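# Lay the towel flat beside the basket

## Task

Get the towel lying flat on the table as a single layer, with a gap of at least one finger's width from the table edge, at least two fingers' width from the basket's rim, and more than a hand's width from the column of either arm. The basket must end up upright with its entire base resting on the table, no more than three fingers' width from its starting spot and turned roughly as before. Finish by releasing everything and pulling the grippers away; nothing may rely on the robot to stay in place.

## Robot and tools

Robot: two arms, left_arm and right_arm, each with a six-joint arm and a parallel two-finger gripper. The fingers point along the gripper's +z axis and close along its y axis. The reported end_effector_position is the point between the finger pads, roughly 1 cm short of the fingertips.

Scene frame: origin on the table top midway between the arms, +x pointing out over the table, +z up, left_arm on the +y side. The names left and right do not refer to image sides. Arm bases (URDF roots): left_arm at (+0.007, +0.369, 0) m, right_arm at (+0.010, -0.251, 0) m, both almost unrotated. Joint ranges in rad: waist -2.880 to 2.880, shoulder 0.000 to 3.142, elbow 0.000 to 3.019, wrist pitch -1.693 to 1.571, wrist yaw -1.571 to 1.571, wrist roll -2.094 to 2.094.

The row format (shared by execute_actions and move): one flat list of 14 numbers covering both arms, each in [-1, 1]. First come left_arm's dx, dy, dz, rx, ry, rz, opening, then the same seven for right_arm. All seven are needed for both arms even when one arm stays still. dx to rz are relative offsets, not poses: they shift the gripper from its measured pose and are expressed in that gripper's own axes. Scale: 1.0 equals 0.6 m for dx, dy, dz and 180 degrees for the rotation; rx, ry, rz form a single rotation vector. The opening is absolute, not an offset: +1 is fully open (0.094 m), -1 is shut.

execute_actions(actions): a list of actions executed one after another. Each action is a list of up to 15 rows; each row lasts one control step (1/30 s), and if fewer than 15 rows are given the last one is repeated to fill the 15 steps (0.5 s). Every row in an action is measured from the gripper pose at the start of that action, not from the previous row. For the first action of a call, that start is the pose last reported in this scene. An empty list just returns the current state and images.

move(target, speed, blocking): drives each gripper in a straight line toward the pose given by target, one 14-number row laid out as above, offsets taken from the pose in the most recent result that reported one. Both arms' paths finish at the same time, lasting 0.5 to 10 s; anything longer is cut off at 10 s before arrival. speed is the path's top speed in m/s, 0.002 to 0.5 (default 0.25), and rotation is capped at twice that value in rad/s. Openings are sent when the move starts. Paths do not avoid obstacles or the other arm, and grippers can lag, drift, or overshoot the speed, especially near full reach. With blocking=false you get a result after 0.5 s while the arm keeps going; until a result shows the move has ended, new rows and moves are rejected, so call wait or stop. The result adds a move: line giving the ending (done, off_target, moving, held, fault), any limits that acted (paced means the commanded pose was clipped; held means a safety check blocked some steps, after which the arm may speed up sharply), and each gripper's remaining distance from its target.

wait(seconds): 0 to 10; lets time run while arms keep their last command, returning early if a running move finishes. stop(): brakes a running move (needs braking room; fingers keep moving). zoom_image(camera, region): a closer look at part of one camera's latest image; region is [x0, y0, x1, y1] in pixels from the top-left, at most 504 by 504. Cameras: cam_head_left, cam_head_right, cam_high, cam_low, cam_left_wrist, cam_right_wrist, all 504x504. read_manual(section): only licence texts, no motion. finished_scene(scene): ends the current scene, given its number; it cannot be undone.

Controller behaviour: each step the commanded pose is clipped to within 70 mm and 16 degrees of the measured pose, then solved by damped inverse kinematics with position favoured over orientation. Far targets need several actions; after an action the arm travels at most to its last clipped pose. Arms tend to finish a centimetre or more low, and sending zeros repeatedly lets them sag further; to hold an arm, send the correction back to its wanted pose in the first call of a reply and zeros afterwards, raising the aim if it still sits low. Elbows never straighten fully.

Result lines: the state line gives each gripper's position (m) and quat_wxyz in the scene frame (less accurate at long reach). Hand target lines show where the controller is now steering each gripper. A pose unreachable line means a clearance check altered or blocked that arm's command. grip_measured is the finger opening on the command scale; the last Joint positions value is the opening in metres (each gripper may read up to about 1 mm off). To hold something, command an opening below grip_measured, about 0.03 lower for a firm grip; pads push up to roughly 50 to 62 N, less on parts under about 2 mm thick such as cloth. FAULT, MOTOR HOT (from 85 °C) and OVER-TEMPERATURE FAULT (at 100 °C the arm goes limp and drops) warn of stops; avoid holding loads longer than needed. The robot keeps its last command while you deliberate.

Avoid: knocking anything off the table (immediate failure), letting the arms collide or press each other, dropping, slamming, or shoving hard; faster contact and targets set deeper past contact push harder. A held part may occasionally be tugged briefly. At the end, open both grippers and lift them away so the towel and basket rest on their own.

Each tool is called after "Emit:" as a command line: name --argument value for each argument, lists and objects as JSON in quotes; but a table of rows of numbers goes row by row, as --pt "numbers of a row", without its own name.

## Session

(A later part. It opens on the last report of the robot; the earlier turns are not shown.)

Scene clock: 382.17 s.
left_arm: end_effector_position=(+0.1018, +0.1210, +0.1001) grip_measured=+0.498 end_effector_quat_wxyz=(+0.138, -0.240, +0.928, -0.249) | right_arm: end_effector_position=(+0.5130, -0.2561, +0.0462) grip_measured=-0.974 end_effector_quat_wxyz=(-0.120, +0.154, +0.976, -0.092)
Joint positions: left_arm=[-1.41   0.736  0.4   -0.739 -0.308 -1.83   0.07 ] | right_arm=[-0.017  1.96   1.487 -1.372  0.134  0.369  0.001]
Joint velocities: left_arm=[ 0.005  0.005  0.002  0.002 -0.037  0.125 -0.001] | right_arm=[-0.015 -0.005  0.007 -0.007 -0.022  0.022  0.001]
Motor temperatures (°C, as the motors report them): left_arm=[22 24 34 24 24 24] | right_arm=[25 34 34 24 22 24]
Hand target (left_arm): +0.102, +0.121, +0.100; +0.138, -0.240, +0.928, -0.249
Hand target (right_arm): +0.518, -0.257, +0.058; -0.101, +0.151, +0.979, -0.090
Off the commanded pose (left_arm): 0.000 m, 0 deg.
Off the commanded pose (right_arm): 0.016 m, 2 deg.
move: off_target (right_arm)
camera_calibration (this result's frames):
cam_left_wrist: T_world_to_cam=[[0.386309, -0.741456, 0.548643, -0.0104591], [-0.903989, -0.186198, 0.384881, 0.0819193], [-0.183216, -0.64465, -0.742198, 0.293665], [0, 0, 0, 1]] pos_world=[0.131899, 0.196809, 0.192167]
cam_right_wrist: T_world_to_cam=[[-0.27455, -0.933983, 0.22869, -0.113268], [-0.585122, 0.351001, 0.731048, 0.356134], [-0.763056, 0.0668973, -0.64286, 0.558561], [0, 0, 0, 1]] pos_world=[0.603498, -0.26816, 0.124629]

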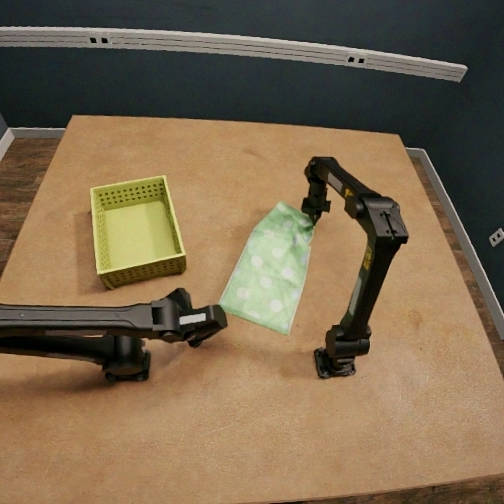

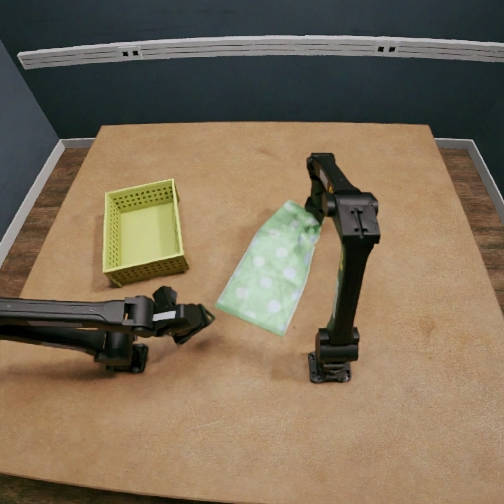

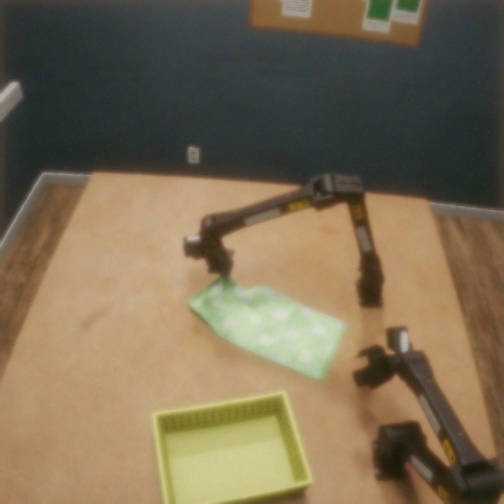

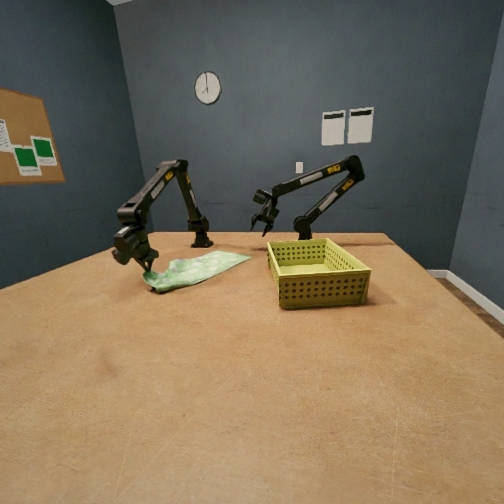

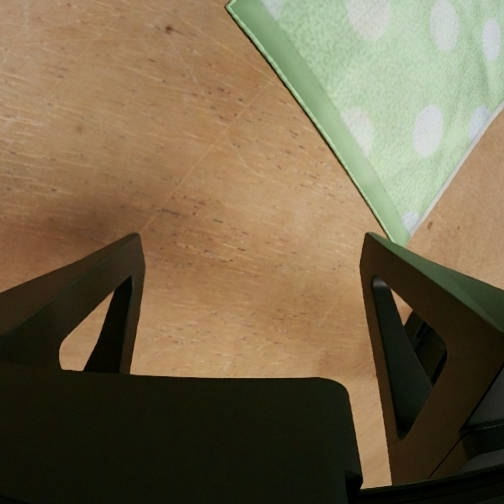

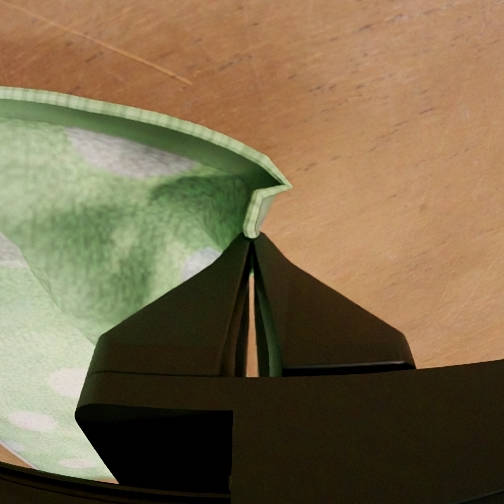

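Emit:
move --target '[0,0,0,0,0,0,0.5, -0.02,-0.04,0.05,0,0,0,-1]' --speed 0.05

Emit:
execute_actions --actions '[[[0,0,0,0,0,0,0.5,0,0,0,0,0,0,0.3]],[[0,0,0,0,0,0,0.5,0,0,-0.2,0,0,0,0.3]]]'

Scene clock: 395.80 s.
left_arm: end_effector_position=(+0.1018, +0.1210, +0.1001) grip_measured=+0.498 end_effector_quat_wxyz=(+0.138, -0.240, +0.928, -0.249) | right_arm: end_effector_position=(+0.5080, -0.2831, +0.0274) grip_measured=-0.974 end_effector_quat_wxyz=(-0.120, +0.157, +0.976, -0.090)
Joint positions: left_arm=[-1.41   0.736  0.4   -0.739 -0.308 -1.83   0.07 ] | right_arm=[-0.068  1.969  1.448 -1.315  0.142  0.324  0.001]
Joint velocities: left_arm=[ 0.005 -0.005  0.017 -0.002 -0.095  0.037  0.   ] | right_arm=[-0.015  0.005 -0.017  0.002  0.051  0.022 -0.   ]
Motor temperatures (°C, as the motors report them): left_arm=[22 24 34 24 24 24] | right_arm=[25 34 33 24 22 24]
Hand target (left_arm): +0.102, +0.121, +0.100; +0.138, -0.240, +0.928, -0.249
Hand target (right_arm): +0.510, -0.286, +0.020; -0.120, +0.154, +0.976, -0.092
Off the commanded pose (left_arm): 0.000 m, 0 deg.
Off the commanded pose (right_arm): 0.008 m, 0 deg.
move: done
camera_calibration (this result's frames):
cam_left_wrist: T_world_to_cam=[[0.386309, -0.741456, 0.548643, -0.0104591], [-0.903989, -0.186198, 0.384881, 0.0819193], [-0.183216, -0.64465, -0.742198, 0.293665], [0, 0, 0, 1]] pos_world=[0.131899, 0.196809, 0.192167]
cam_right_wrist: T_world_to_cam=[[-0.280825, -0.933135, 0.224492, -0.131995], [-0.583934, 0.35175, 0.731637, 0.376075], [-0.761681, 0.0743732, -0.64367, 0.54594], [0, 0, 0, 1]] pos_world=[0.598368, -0.296057, 0.105886]

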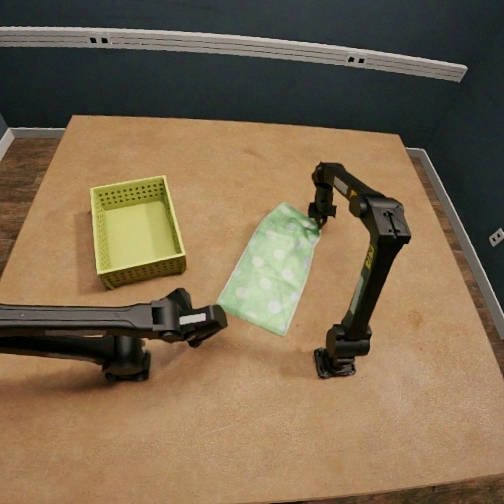

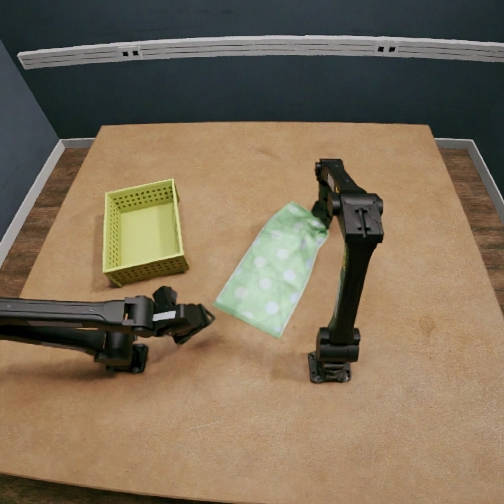

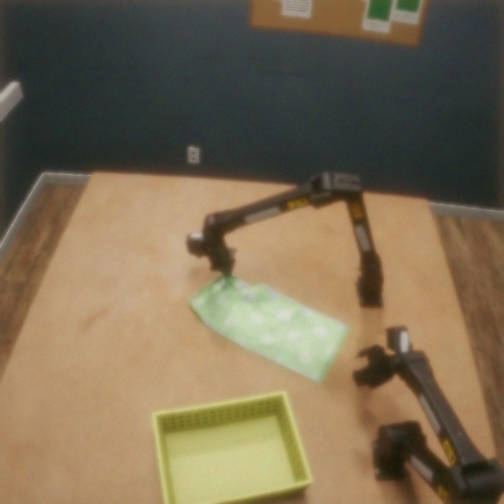

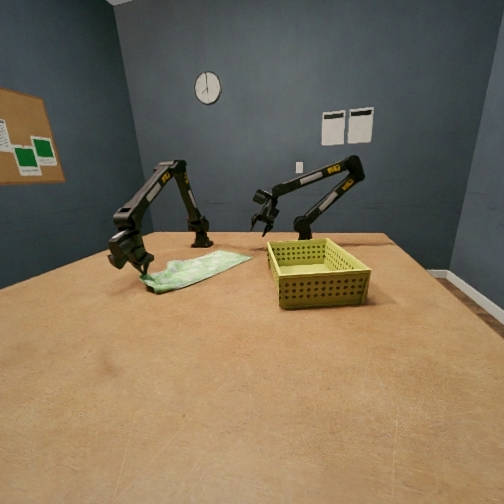

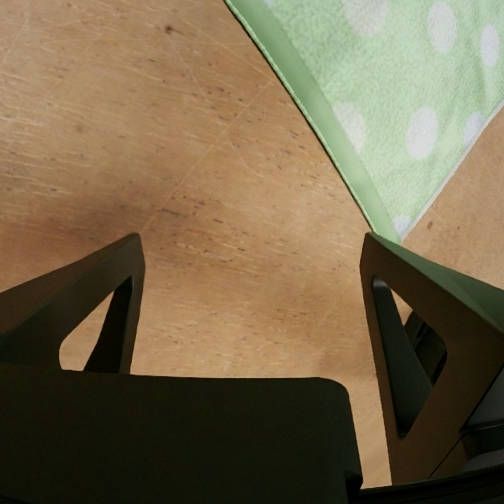

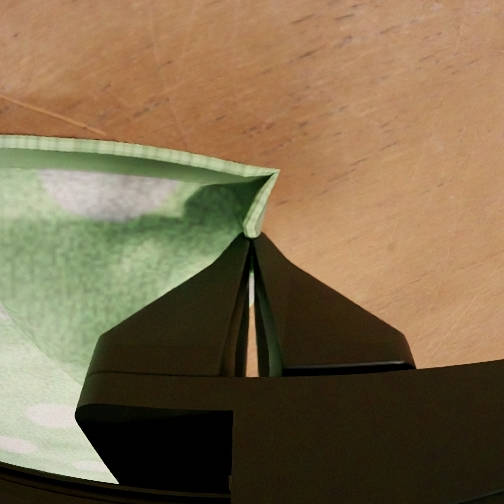

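Scene clock: 396.80 s.
left_arm: end_effector_position=(+0.1018, +0.1210, +0.1001) grip_measured=+0.498 end_effector_quat_wxyz=(+0.138, -0.240, +0.928, -0.249) | right_arm: end_effector_position=(+0.5316, -0.2697, +0.1353) grip_measured=+0.298 end_effector_quat_wxyz=(-0.122, +0.152, +0.976, -0.092)
Joint positions: left_arm=[-1.41   0.736  0.4   -0.739 -0.308 -1.83   0.07 ] | right_arm=[-0.043  1.925  1.682 -1.603  0.14   0.341  0.061]
Joint velocities: left_arm=[-0.015 -0.005 -0.012 -0.002 -0.066 -0.007 -0.   ] | right_arm=[-0.015 -0.005  0.002 -0.061 -0.007 -0.007 -0.001]
Motor temperatures (°C, as the motors report them): left_arm=[22 24 34 24 24 24] | right_arm=[25 34 33 24 22 24]
Hand target (left_arm): +0.102, +0.121, +0.100; +0.138, -0.240, +0.928, -0.249
Hand target (right_arm): +0.537, -0.268, +0.142; -0.119, +0.157, +0.976, -0.090
Off the commanded pose (left_arm): 0.000 m, 0 deg.
Off the commanded pose (right_arm): 0.011 m, 1 deg.
camera_calibration (this result's frames):
cam_left_wrist: T_world_to_cam=[[0.386309, -0.741456, 0.548643, -0.0104591], [-0.903989, -0.186198, 0.384881, 0.0819193], [-0.183216, -0.64465, -0.742198, 0.293665], [0, 0, 0, 1]] pos_world=[0.131899, 0.196809, 0.192167]
cam_right_wrist: T_world_to_cam=[[-0.270493, -0.935161, 0.228709, -0.143769], [-0.5822, 0.348097, 0.734759, 0.30387], [-0.766731, 0.0655926, -0.638609, 0.631958], [0, 0, 0, 1]] pos_world=[0.622566, -0.281675, 0.213183]

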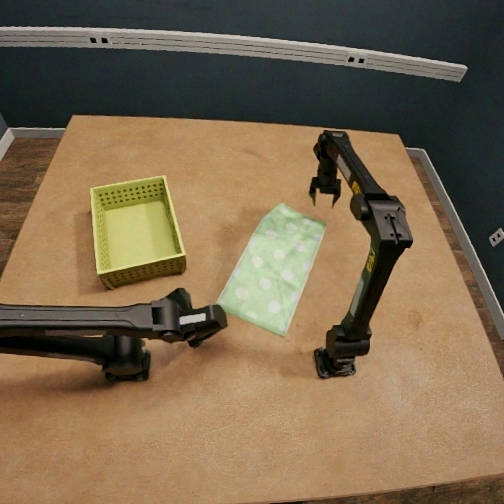

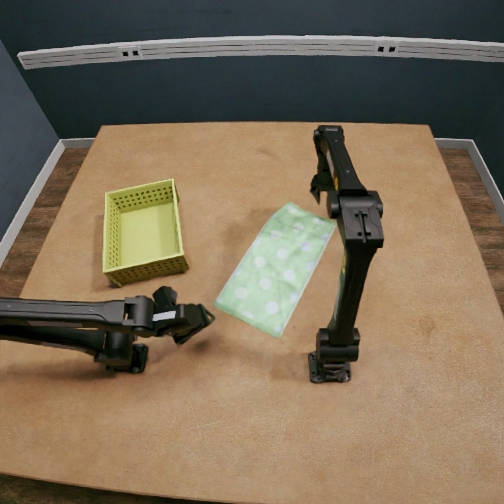

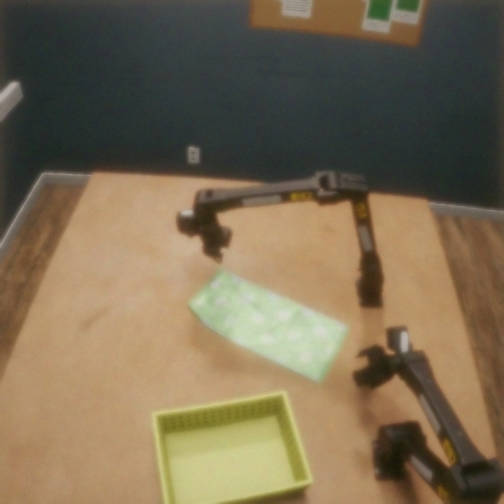

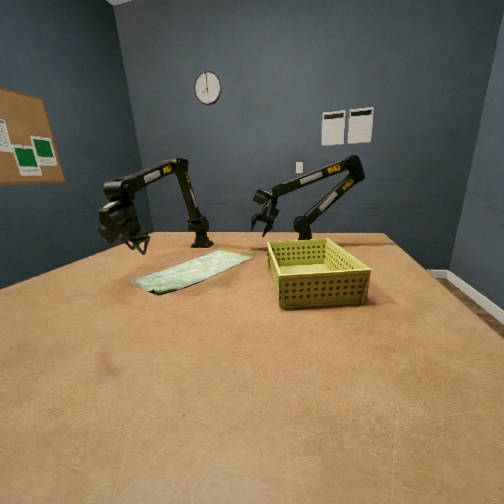

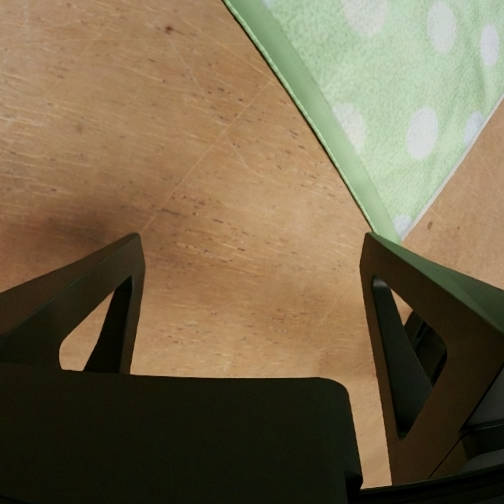

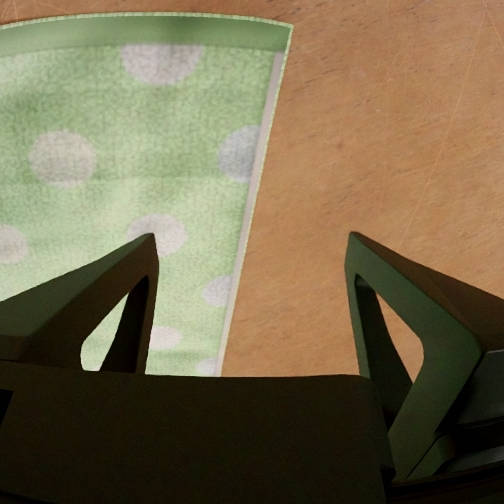

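Emit:
zoom_image --camera "cam_high" --region '[160,240,380,400]'

Region (160, 240, 380, 400) of cam_high's 504x504 image, scaled by 2.291, with more detail than that image has; it fills the top 367 rows of this view, and the rest is white.

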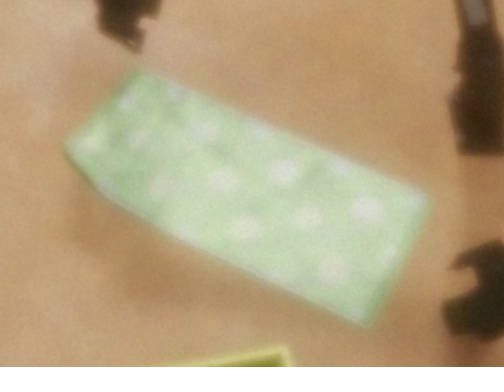

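Emit:
zoom_image --camera "cam_head_left" --region '[210,190,340,340]'

Region (210, 190, 340, 340) of cam_head_left's 504x504 image, scaled by 3.360, with more detail than that image has; it fills the left 437 columns of this view, and the rest is white.

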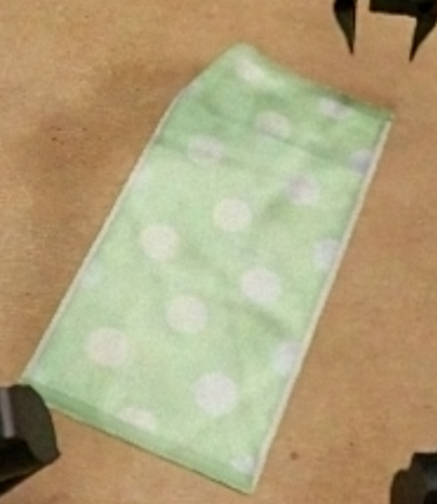

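Emit:
move --target '[0,0,0,0,0,0,0.5, 0.04,0.25,-0.12,0,0,0,0.3]' --speed 0.15

Scene clock: 407.20 s.
left_arm: end_effector_position=(+0.1018, +0.1210, +0.1001) grip_measured=+0.498 end_effector_quat_wxyz=(+0.138, -0.240, +0.928, -0.249) | right_arm: end_effector_position=(+0.5592, -0.1140, +0.1706) grip_measured=+0.298 end_effector_quat_wxyz=(-0.085, +0.143, +0.983, -0.082)
Joint positions: left_arm=[-1.41   0.736  0.4   -0.739 -0.308 -1.83   0.07 ] | right_arm=[ 0.216  1.997  1.898 -1.695  0.082  0.569  0.061]
Joint velocities: left_arm=[-0.005  0.005  0.002 -0.027  0.007 -0.007 -0.   ] | right_arm=[-0.005  0.005 -0.002 -0.012 -0.037  0.037 -0.001]
Motor temperatures (°C, as the motors report them): left_arm=[22 24 34 24 25 24] | right_arm=[25 34 34 24 22 24]
Hand target (left_arm): +0.102, +0.121, +0.100; +0.138, -0.240, +0.928, -0.249
Hand target (right_arm): +0.570, -0.114, +0.177; -0.078, +0.152, +0.982, -0.077
Off the commanded pose (left_arm): 0.000 m, 0 deg.
Off the commanded pose (right_arm): 0.012 m, 5 deg.
joint sent to its limit (right arm) — the command would take joint 4 (wrist pitch) past its lower limit, so that joint was sent only as far as its limit.
move: off_target (right_arm)
camera_calibration (this result's frames):
cam_left_wrist: T_world_to_cam=[[0.386309, -0.741456, 0.548643, -0.0104591], [-0.903989, -0.186198, 0.384881, 0.0819193], [-0.183216, -0.64465, -0.742198, 0.293665], [0, 0, 0, 1]] pos_world=[0.131899, 0.196809, 0.192167]
cam_right_wrist: T_world_to_cam=[[-0.263768, -0.944066, 0.197904, 0.0017682], [-0.644629, 0.32515, 0.691904, 0.279399], [-0.717551, 0.054928, -0.694336, 0.646291], [0, 0, 0, 1]] pos_world=[0.644322, -0.124677, 0.255076]

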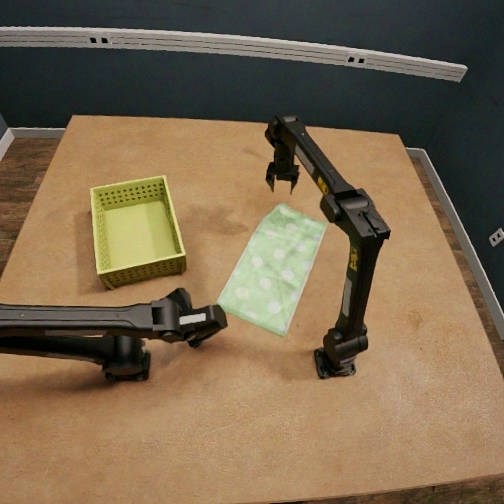

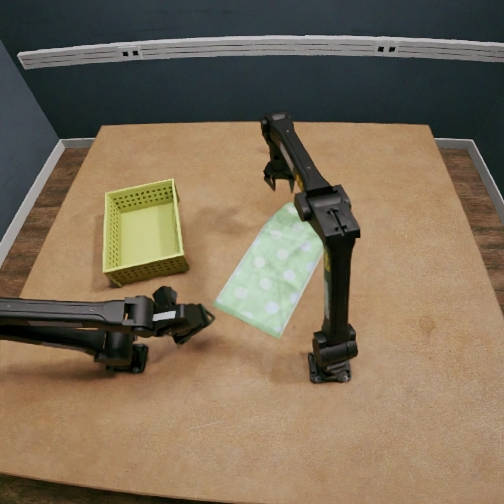

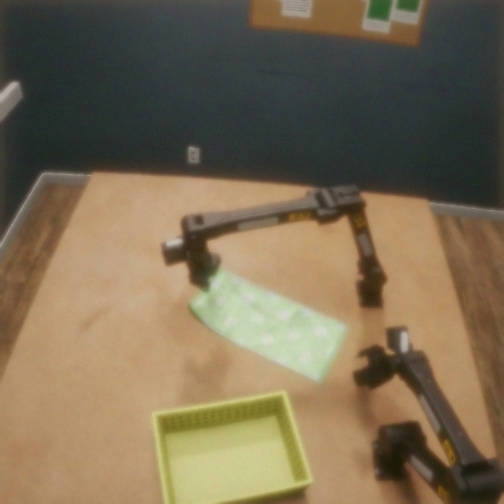

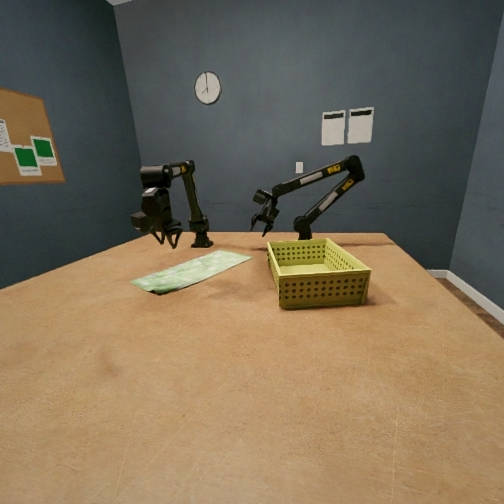

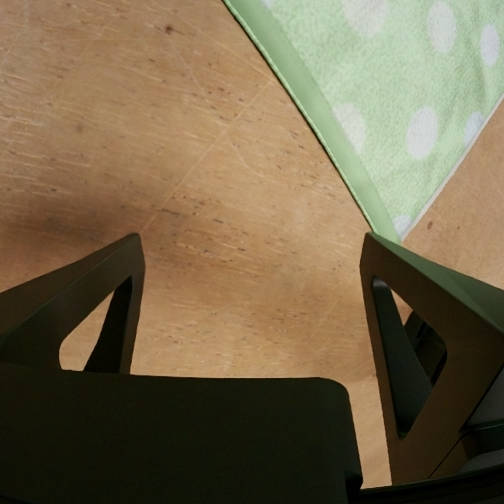

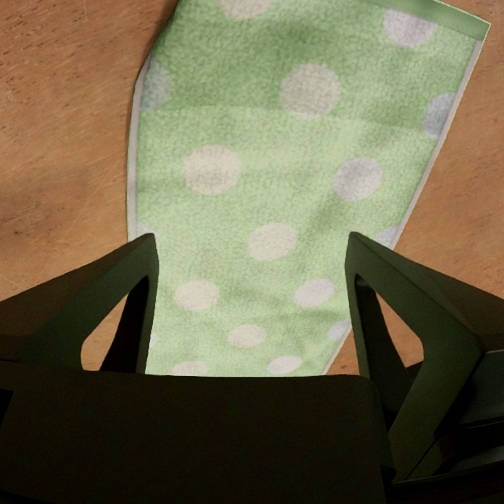

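Emit:
move --target '[0,0,0,0,0,0,0.5, -0.12,0.05,0.03,0,0,0,0.3]' --speed 0.15

Scene clock: 410.63 s.
left_arm: end_effector_position=(+0.1018, +0.1210, +0.1001) grip_measured=+0.498 end_effector_quat_wxyz=(+0.138, -0.240, +0.928, -0.249) | right_arm: end_effector_position=(+0.6208, -0.1090, +0.1213) grip_measured=+0.298 end_effector_quat_wxyz=(-0.085, +0.145, +0.983, -0.080)
Joint positions: left_arm=[-1.41   0.736  0.4   -0.739 -0.308 -1.83   0.07 ] | right_arm=[ 0.198  2.202  2.109 -1.697  0.082  0.553  0.061]
Joint velocities: left_arm=[-0.005 -0.015 -0.022 -0.022  0.022 -0.037  0.001] | right_arm=[-0.024 -0.005  0.002  0.007 -0.022  0.051 -0.   ]
Motor temperatures (°C, as the motors report them): left_arm=[22 24 34 24 25 24] | right_arm=[25 34 35 24 22 24]
Hand target (left_arm): +0.102, +0.121, +0.100; +0.138, -0.240, +0.928, -0.249
Hand target (right_arm): +0.632, -0.109, +0.138; -0.067, +0.143, +0.985, -0.075
Off the commanded pose (left_arm): 0.000 m, 0 deg.
Off the commanded pose (right_arm): 0.019 m, 0 deg.
joint sent to its limit (right arm) — the command would take joint 4 (wrist pitch) past its lower limit, so that joint was sent only as far as its limit.
move: off_target (right_arm)
camera_calibration (this result's frames):
cam_left_wrist: T_world_to_cam=[[0.386309, -0.741456, 0.548643, -0.0104591], [-0.903989, -0.186198, 0.384881, 0.0819193], [-0.183216, -0.64465, -0.742198, 0.293665], [0, 0, 0, 1]] pos_world=[0.131899, 0.196809, 0.192167]
cam_right_wrist: T_world_to_cam=[[-0.266932, -0.944011, 0.193885, 0.0348687], [-0.644411, 0.324433, 0.692443, 0.351301], [-0.716577, 0.0598937, -0.694932, 0.655948], [0, 0, 0, 1]] pos_world=[0.705727, -0.120344, 0.205823]

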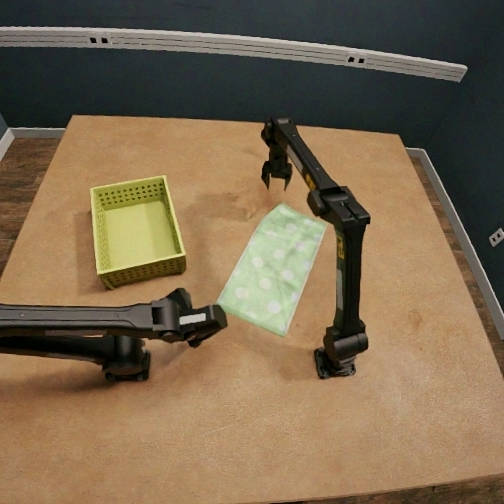

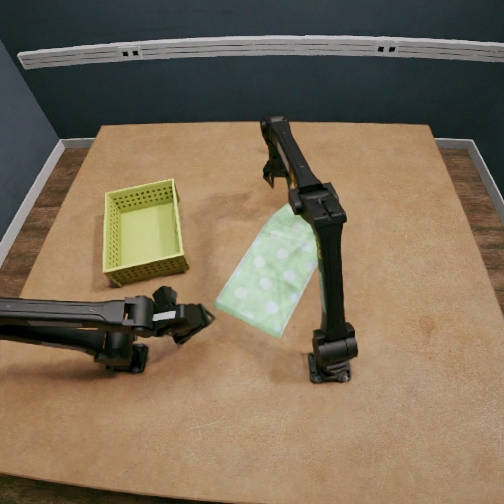

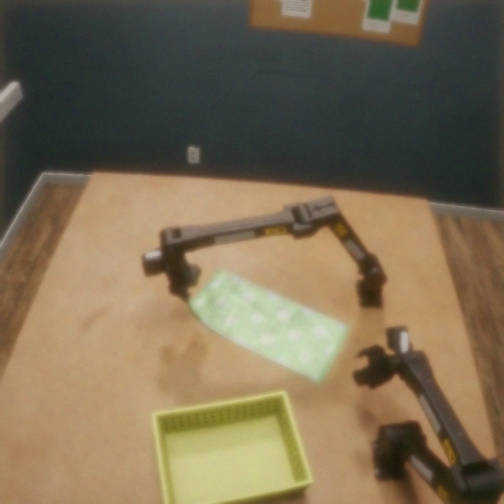

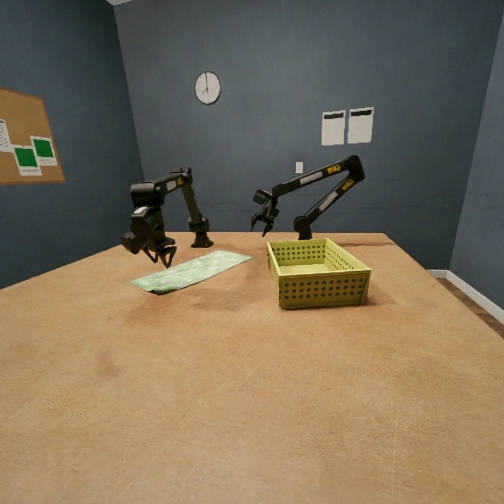

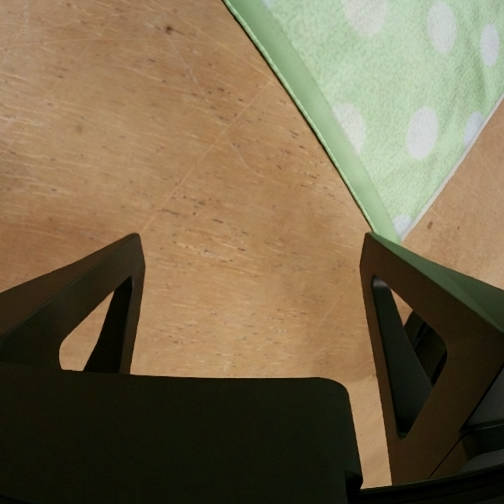

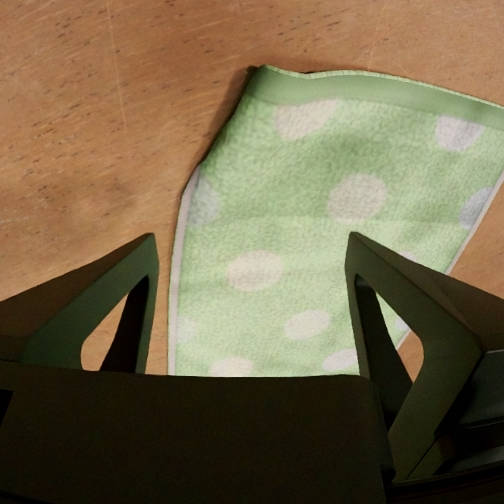

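Emit:
move --target '[0,0,0,0,0,0,0.5, 0,-0.045,0.13,0,0,0,0]' --speed 0.1

Scene clock: 423.13 s.
left_arm: end_effector_position=(+0.1018, +0.1210, +0.1001) grip_measured=+0.498 end_effector_quat_wxyz=(+0.138, -0.240, +0.928, -0.249) | right_arm: end_effector_position=(+0.5914, -0.1422, +0.0310) grip_measured=+0.002 end_effector_quat_wxyz=(-0.108, +0.146, +0.980, -0.087)
Joint positions: left_arm=[-1.41   0.736  0.4   -0.739 -0.308 -1.83   0.07 ] | right_arm=[ 0.157  2.19   1.838 -1.483  0.086  0.519  0.047]
Joint velocities: left_arm=[ 0.015 -0.005  0.002 -0.007 -0.022 -0.007 -0.   ] | right_arm=[-0.015 -0.024 -0.002  0.012 -0.022 -0.007  0.001]
Motor temperatures (°C, as the motors report them): left_arm=[22 24 34 24 25 24] | right_arm=[25 35 36 24 22 24]
Hand target (left_arm): +0.102, +0.121, +0.100; +0.138, -0.240, +0.928, -0.249
Hand target (right_arm): +0.599, -0.144, +0.049; -0.085, +0.144, +0.983, -0.080
Off the commanded pose (left_arm): 0.000 m, 0 deg.
Off the commanded pose (right_arm): 0.021 m, 3 deg.
move: off_target (right_arm)
camera_calibration (this result's frames):
cam_left_wrist: T_world_to_cam=[[0.386309, -0.741456, 0.548643, -0.0104591], [-0.903989, -0.186198, 0.384881, 0.0819193], [-0.183216, -0.64465, -0.742198, 0.293665], [0, 0, 0, 1]] pos_world=[0.131899, 0.196809, 0.192167]
cam_right_wrist: T_world_to_cam=[[-0.263619, -0.94091, 0.212587, 0.0111609], [-0.608836, 0.333236, 0.719911, 0.385024], [-0.748213, 0.0603517, -0.660708, 0.591901], [0, 0, 0, 1]] pos_world=[0.680227, -0.153525, 0.111517]

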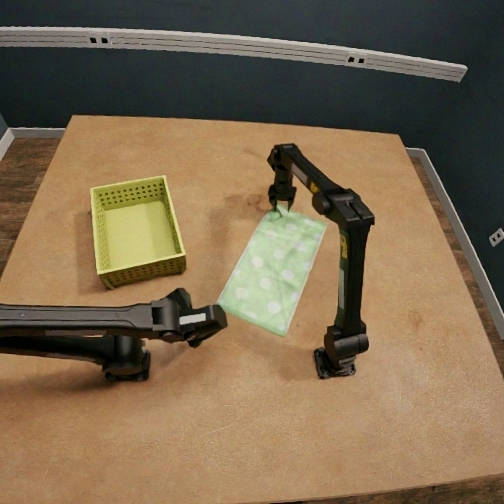

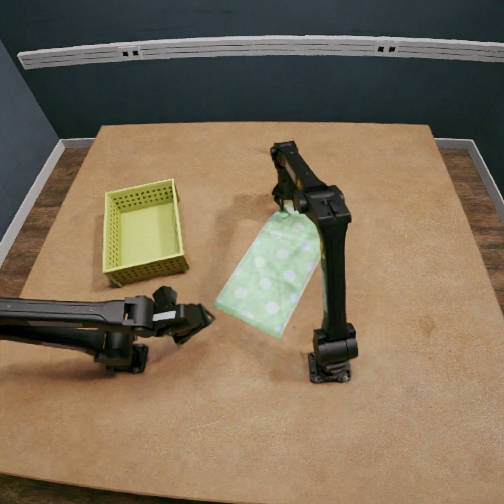

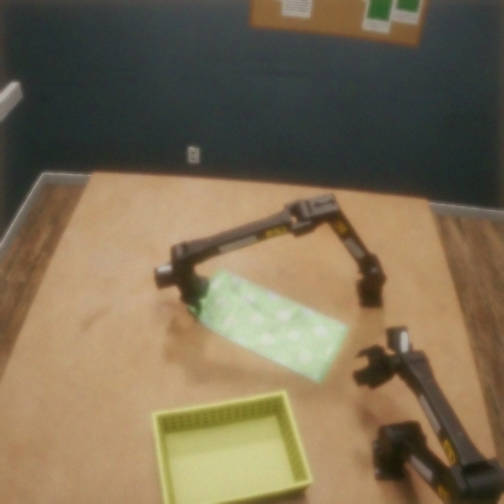

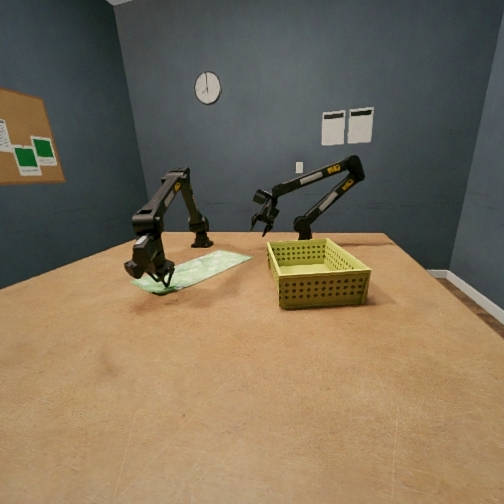

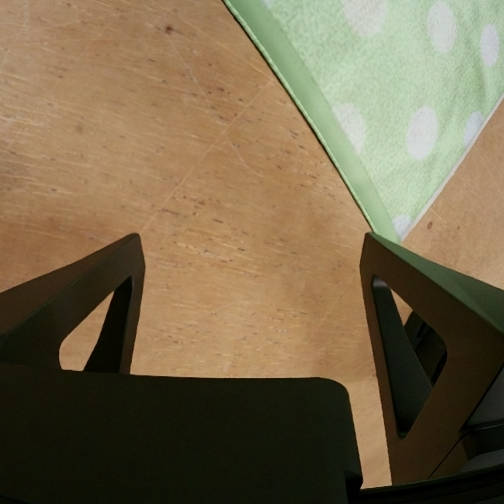

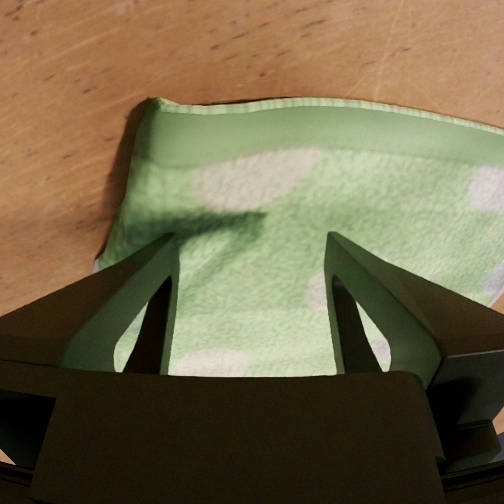

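Need shift +y ~3cm, -x ~3cm.

Emit:
move --target '[0,0,0,0,0,0,0.5, -0.055,0.045,-0.01,0,0,0,0]' --speed 0.06

Scene clock: 426.13 s.
left_arm: end_effector_position=(+0.1018, +0.1210, +0.1001) grip_measured=+0.498 end_effector_quat_wxyz=(+0.138, -0.240, +0.928, -0.249) | right_arm: end_effector_position=(+0.6211, -0.1332, +0.0222) grip_measured=+0.002 end_effector_quat_wxyz=(-0.115, +0.144, +0.979, -0.090)
Joint positions: left_arm=[-1.41   0.736  0.4   -0.739 -0.308 -1.83   0.07 ] | right_arm=[ 0.161  2.298  2.004 -1.557  0.086  0.52   0.047]
Joint velocities: left_arm=[-0.005 -0.015  0.002  0.007 -0.022 -0.051  0.001] | right_arm=[-0.015 -0.005 -0.027 -0.007  0.007  0.081 -0.   ]
Motor temperatures (°C, as the motors report them): left_arm=[22 24 34 24 25 24] | right_arm=[25 35 36 24 22 24]
Hand target (left_arm): +0.102, +0.121, +0.100; +0.138, -0.240, +0.928, -0.249
Hand target (right_arm): +0.631, -0.126, +0.027; -0.107, +0.146, +0.980, -0.086
Off the commanded pose (left_arm): 0.000 m, 0 deg.
Off the commanded pose (right_arm): 0.013 m, 1 deg.
move: off_target (right_arm)
camera_calibration (this result's frames):
cam_left_wrist: T_world_to_cam=[[0.386309, -0.741456, 0.548643, -0.0104591], [-0.903989, -0.186198, 0.384881, 0.0819193], [-0.183216, -0.64465, -0.742198, 0.293665], [0, 0, 0, 1]] pos_world=[0.131899, 0.196809, 0.192167]
cam_right_wrist: T_world_to_cam=[[-0.257516, -0.940958, 0.219735, 0.0253786], [-0.599192, 0.333906, 0.727651, 0.400322], [-0.75806, 0.0557178, -0.649801, 0.612947], [0, 0, 0, 1]] pos_world=[0.711056, -0.143942, 0.101422]

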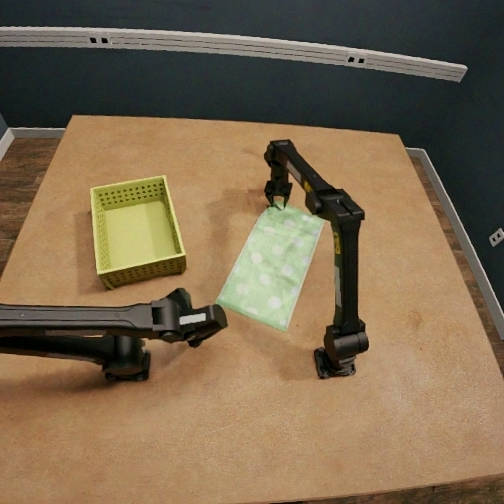

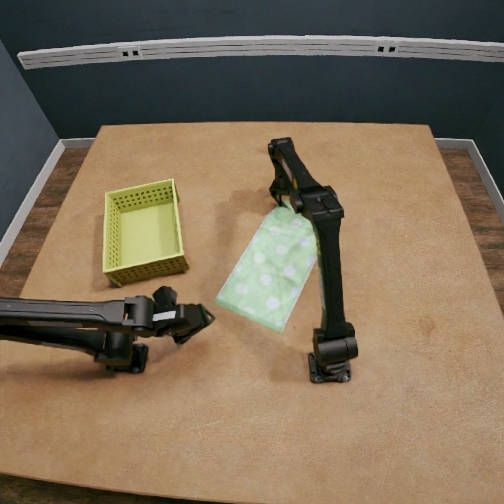

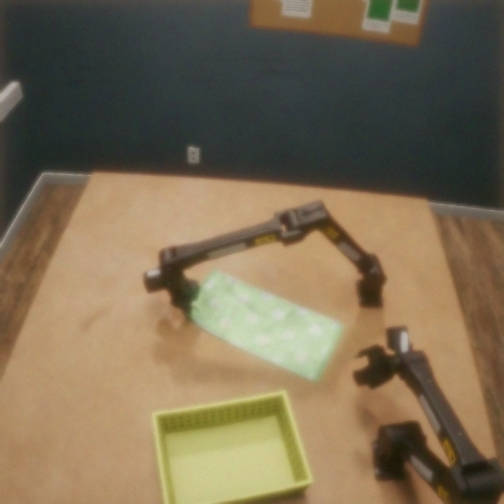

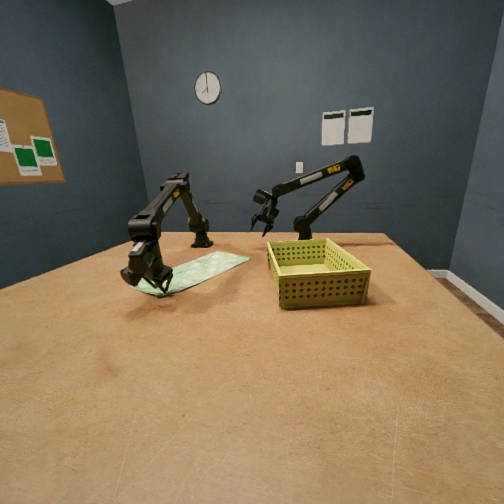

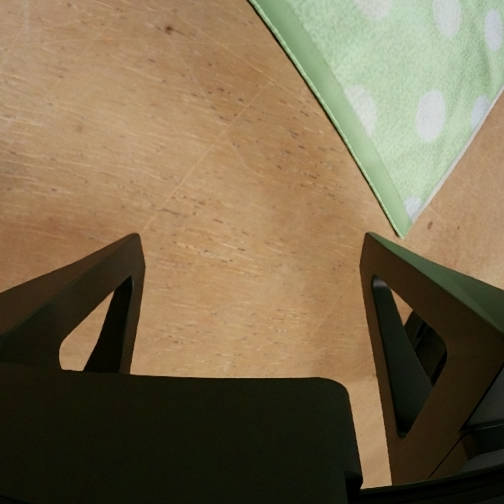

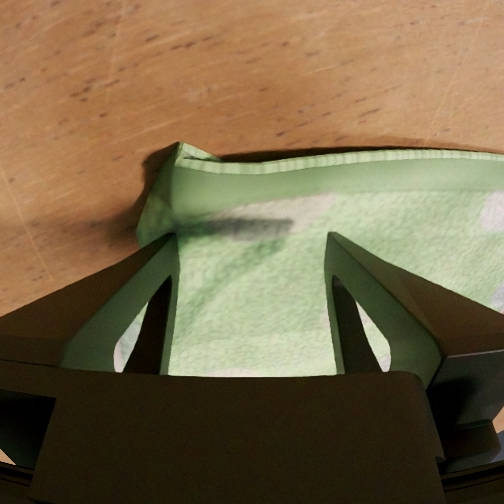

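Emit:
execute_actions --actions '[[[0,0,0,0,0,0,0.5,0,0,-0.06,0,0,0,0.1]],[[0,0,0,0,0,0,0.5,-0.02,0.055,0,0,0,0,0.1]],[[0,0,0,0,0,0,0.5,0,0,0,0,0,0,0.1]]]'

Scene clock: 429.80 s.
left_arm: end_effector_position=(+0.1018, +0.1210, +0.1001) grip_measured=+0.498 end_effector_quat_wxyz=(+0.138, -0.240, +0.928, -0.249) | right_arm: end_effector_position=(+0.6267, -0.1081, +0.0189) grip_measured=+0.098 end_effector_quat_wxyz=(-0.142, +0.136, +0.975, -0.103)
Joint positions: left_arm=[-1.41   0.736  0.4   -0.739 -0.308 -1.83   0.07 ] | right_arm=[ 0.196  2.388  2.15  -1.676  0.081  0.542  0.052]
Joint velocities: left_arm=[-0.015 -0.015 -0.007 -0.017 -0.007 -0.007  0.001] | right_arm=[-0.015 -0.005 -0.002  0.012  0.007 -0.11  -0.   ]
Motor temperatures (°C, as the motors report them): left_arm=[22 24 34 24 25 24] | right_arm=[25 35 36 24 22 24]
Hand target (left_arm): +0.102, +0.121, +0.100; +0.138, -0.240, +0.928, -0.249
Hand target (right_arm): +0.627, -0.108, +0.019; -0.142, +0.136, +0.975, -0.103
Off the commanded pose (left_arm): 0.000 m, 0 deg.
Off the commanded pose (right_arm): 0.000 m, 0 deg.
camera_calibration (this result's frames):
cam_left_wrist: T_world_to_cam=[[0.386309, -0.741456, 0.548643, -0.0104591], [-0.903989, -0.186198, 0.384881, 0.0819193], [-0.183216, -0.64465, -0.742198, 0.293665], [0, 0, 0, 1]] pos_world=[0.131899, 0.196809, 0.192167]
cam_right_wrist: T_world_to_cam=[[-0.230763, -0.940334, 0.250043, 0.033838], [-0.559115, 0.338464, 0.756857, 0.372555], [-0.796328, 0.0348521, -0.60386, 0.634574], [0, 0, 0, 1]] pos_world=[0.721439, -0.116394, 0.0927616]

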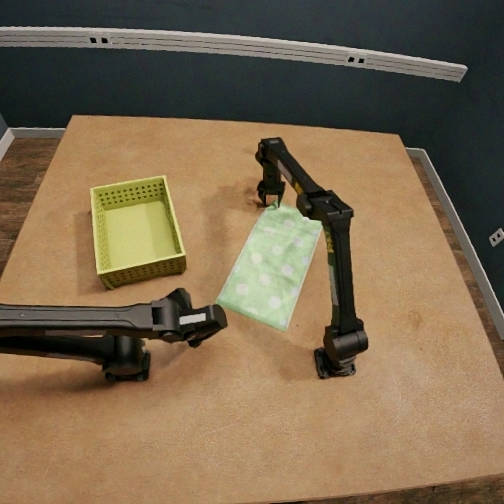

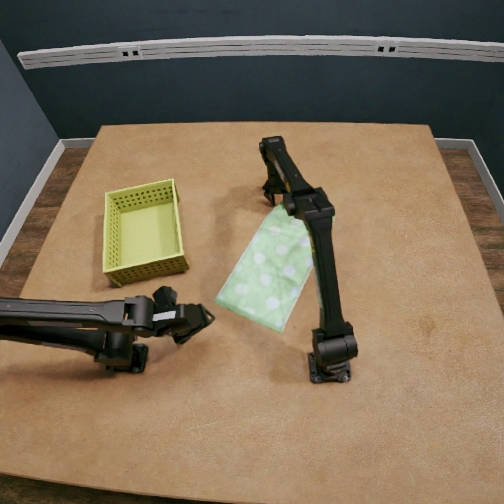

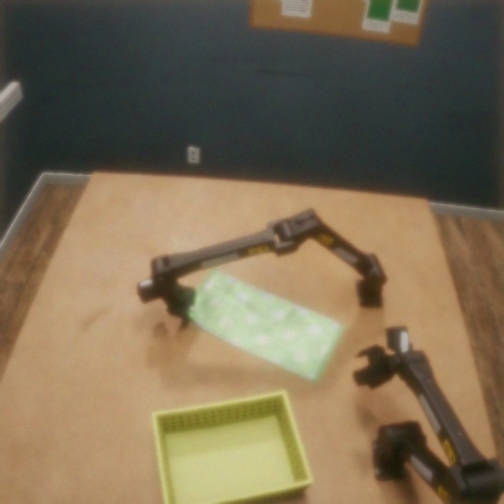

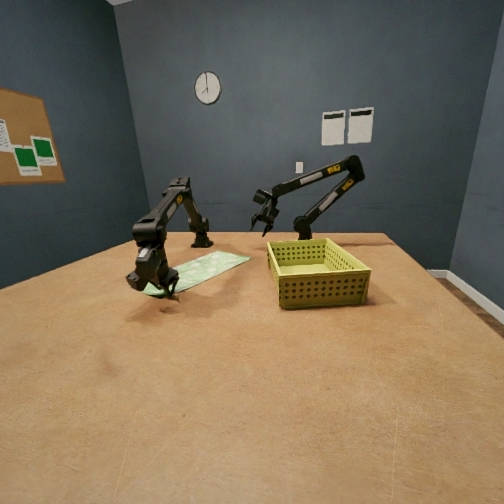

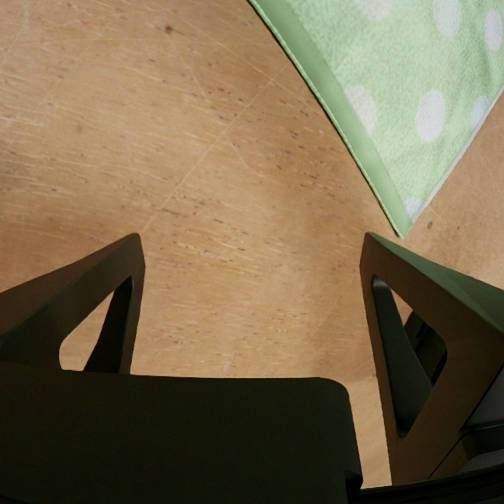

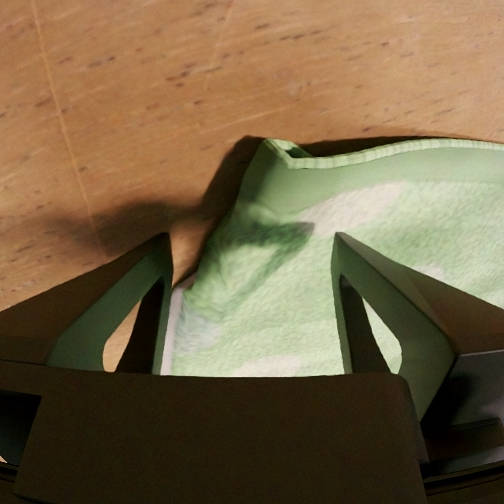

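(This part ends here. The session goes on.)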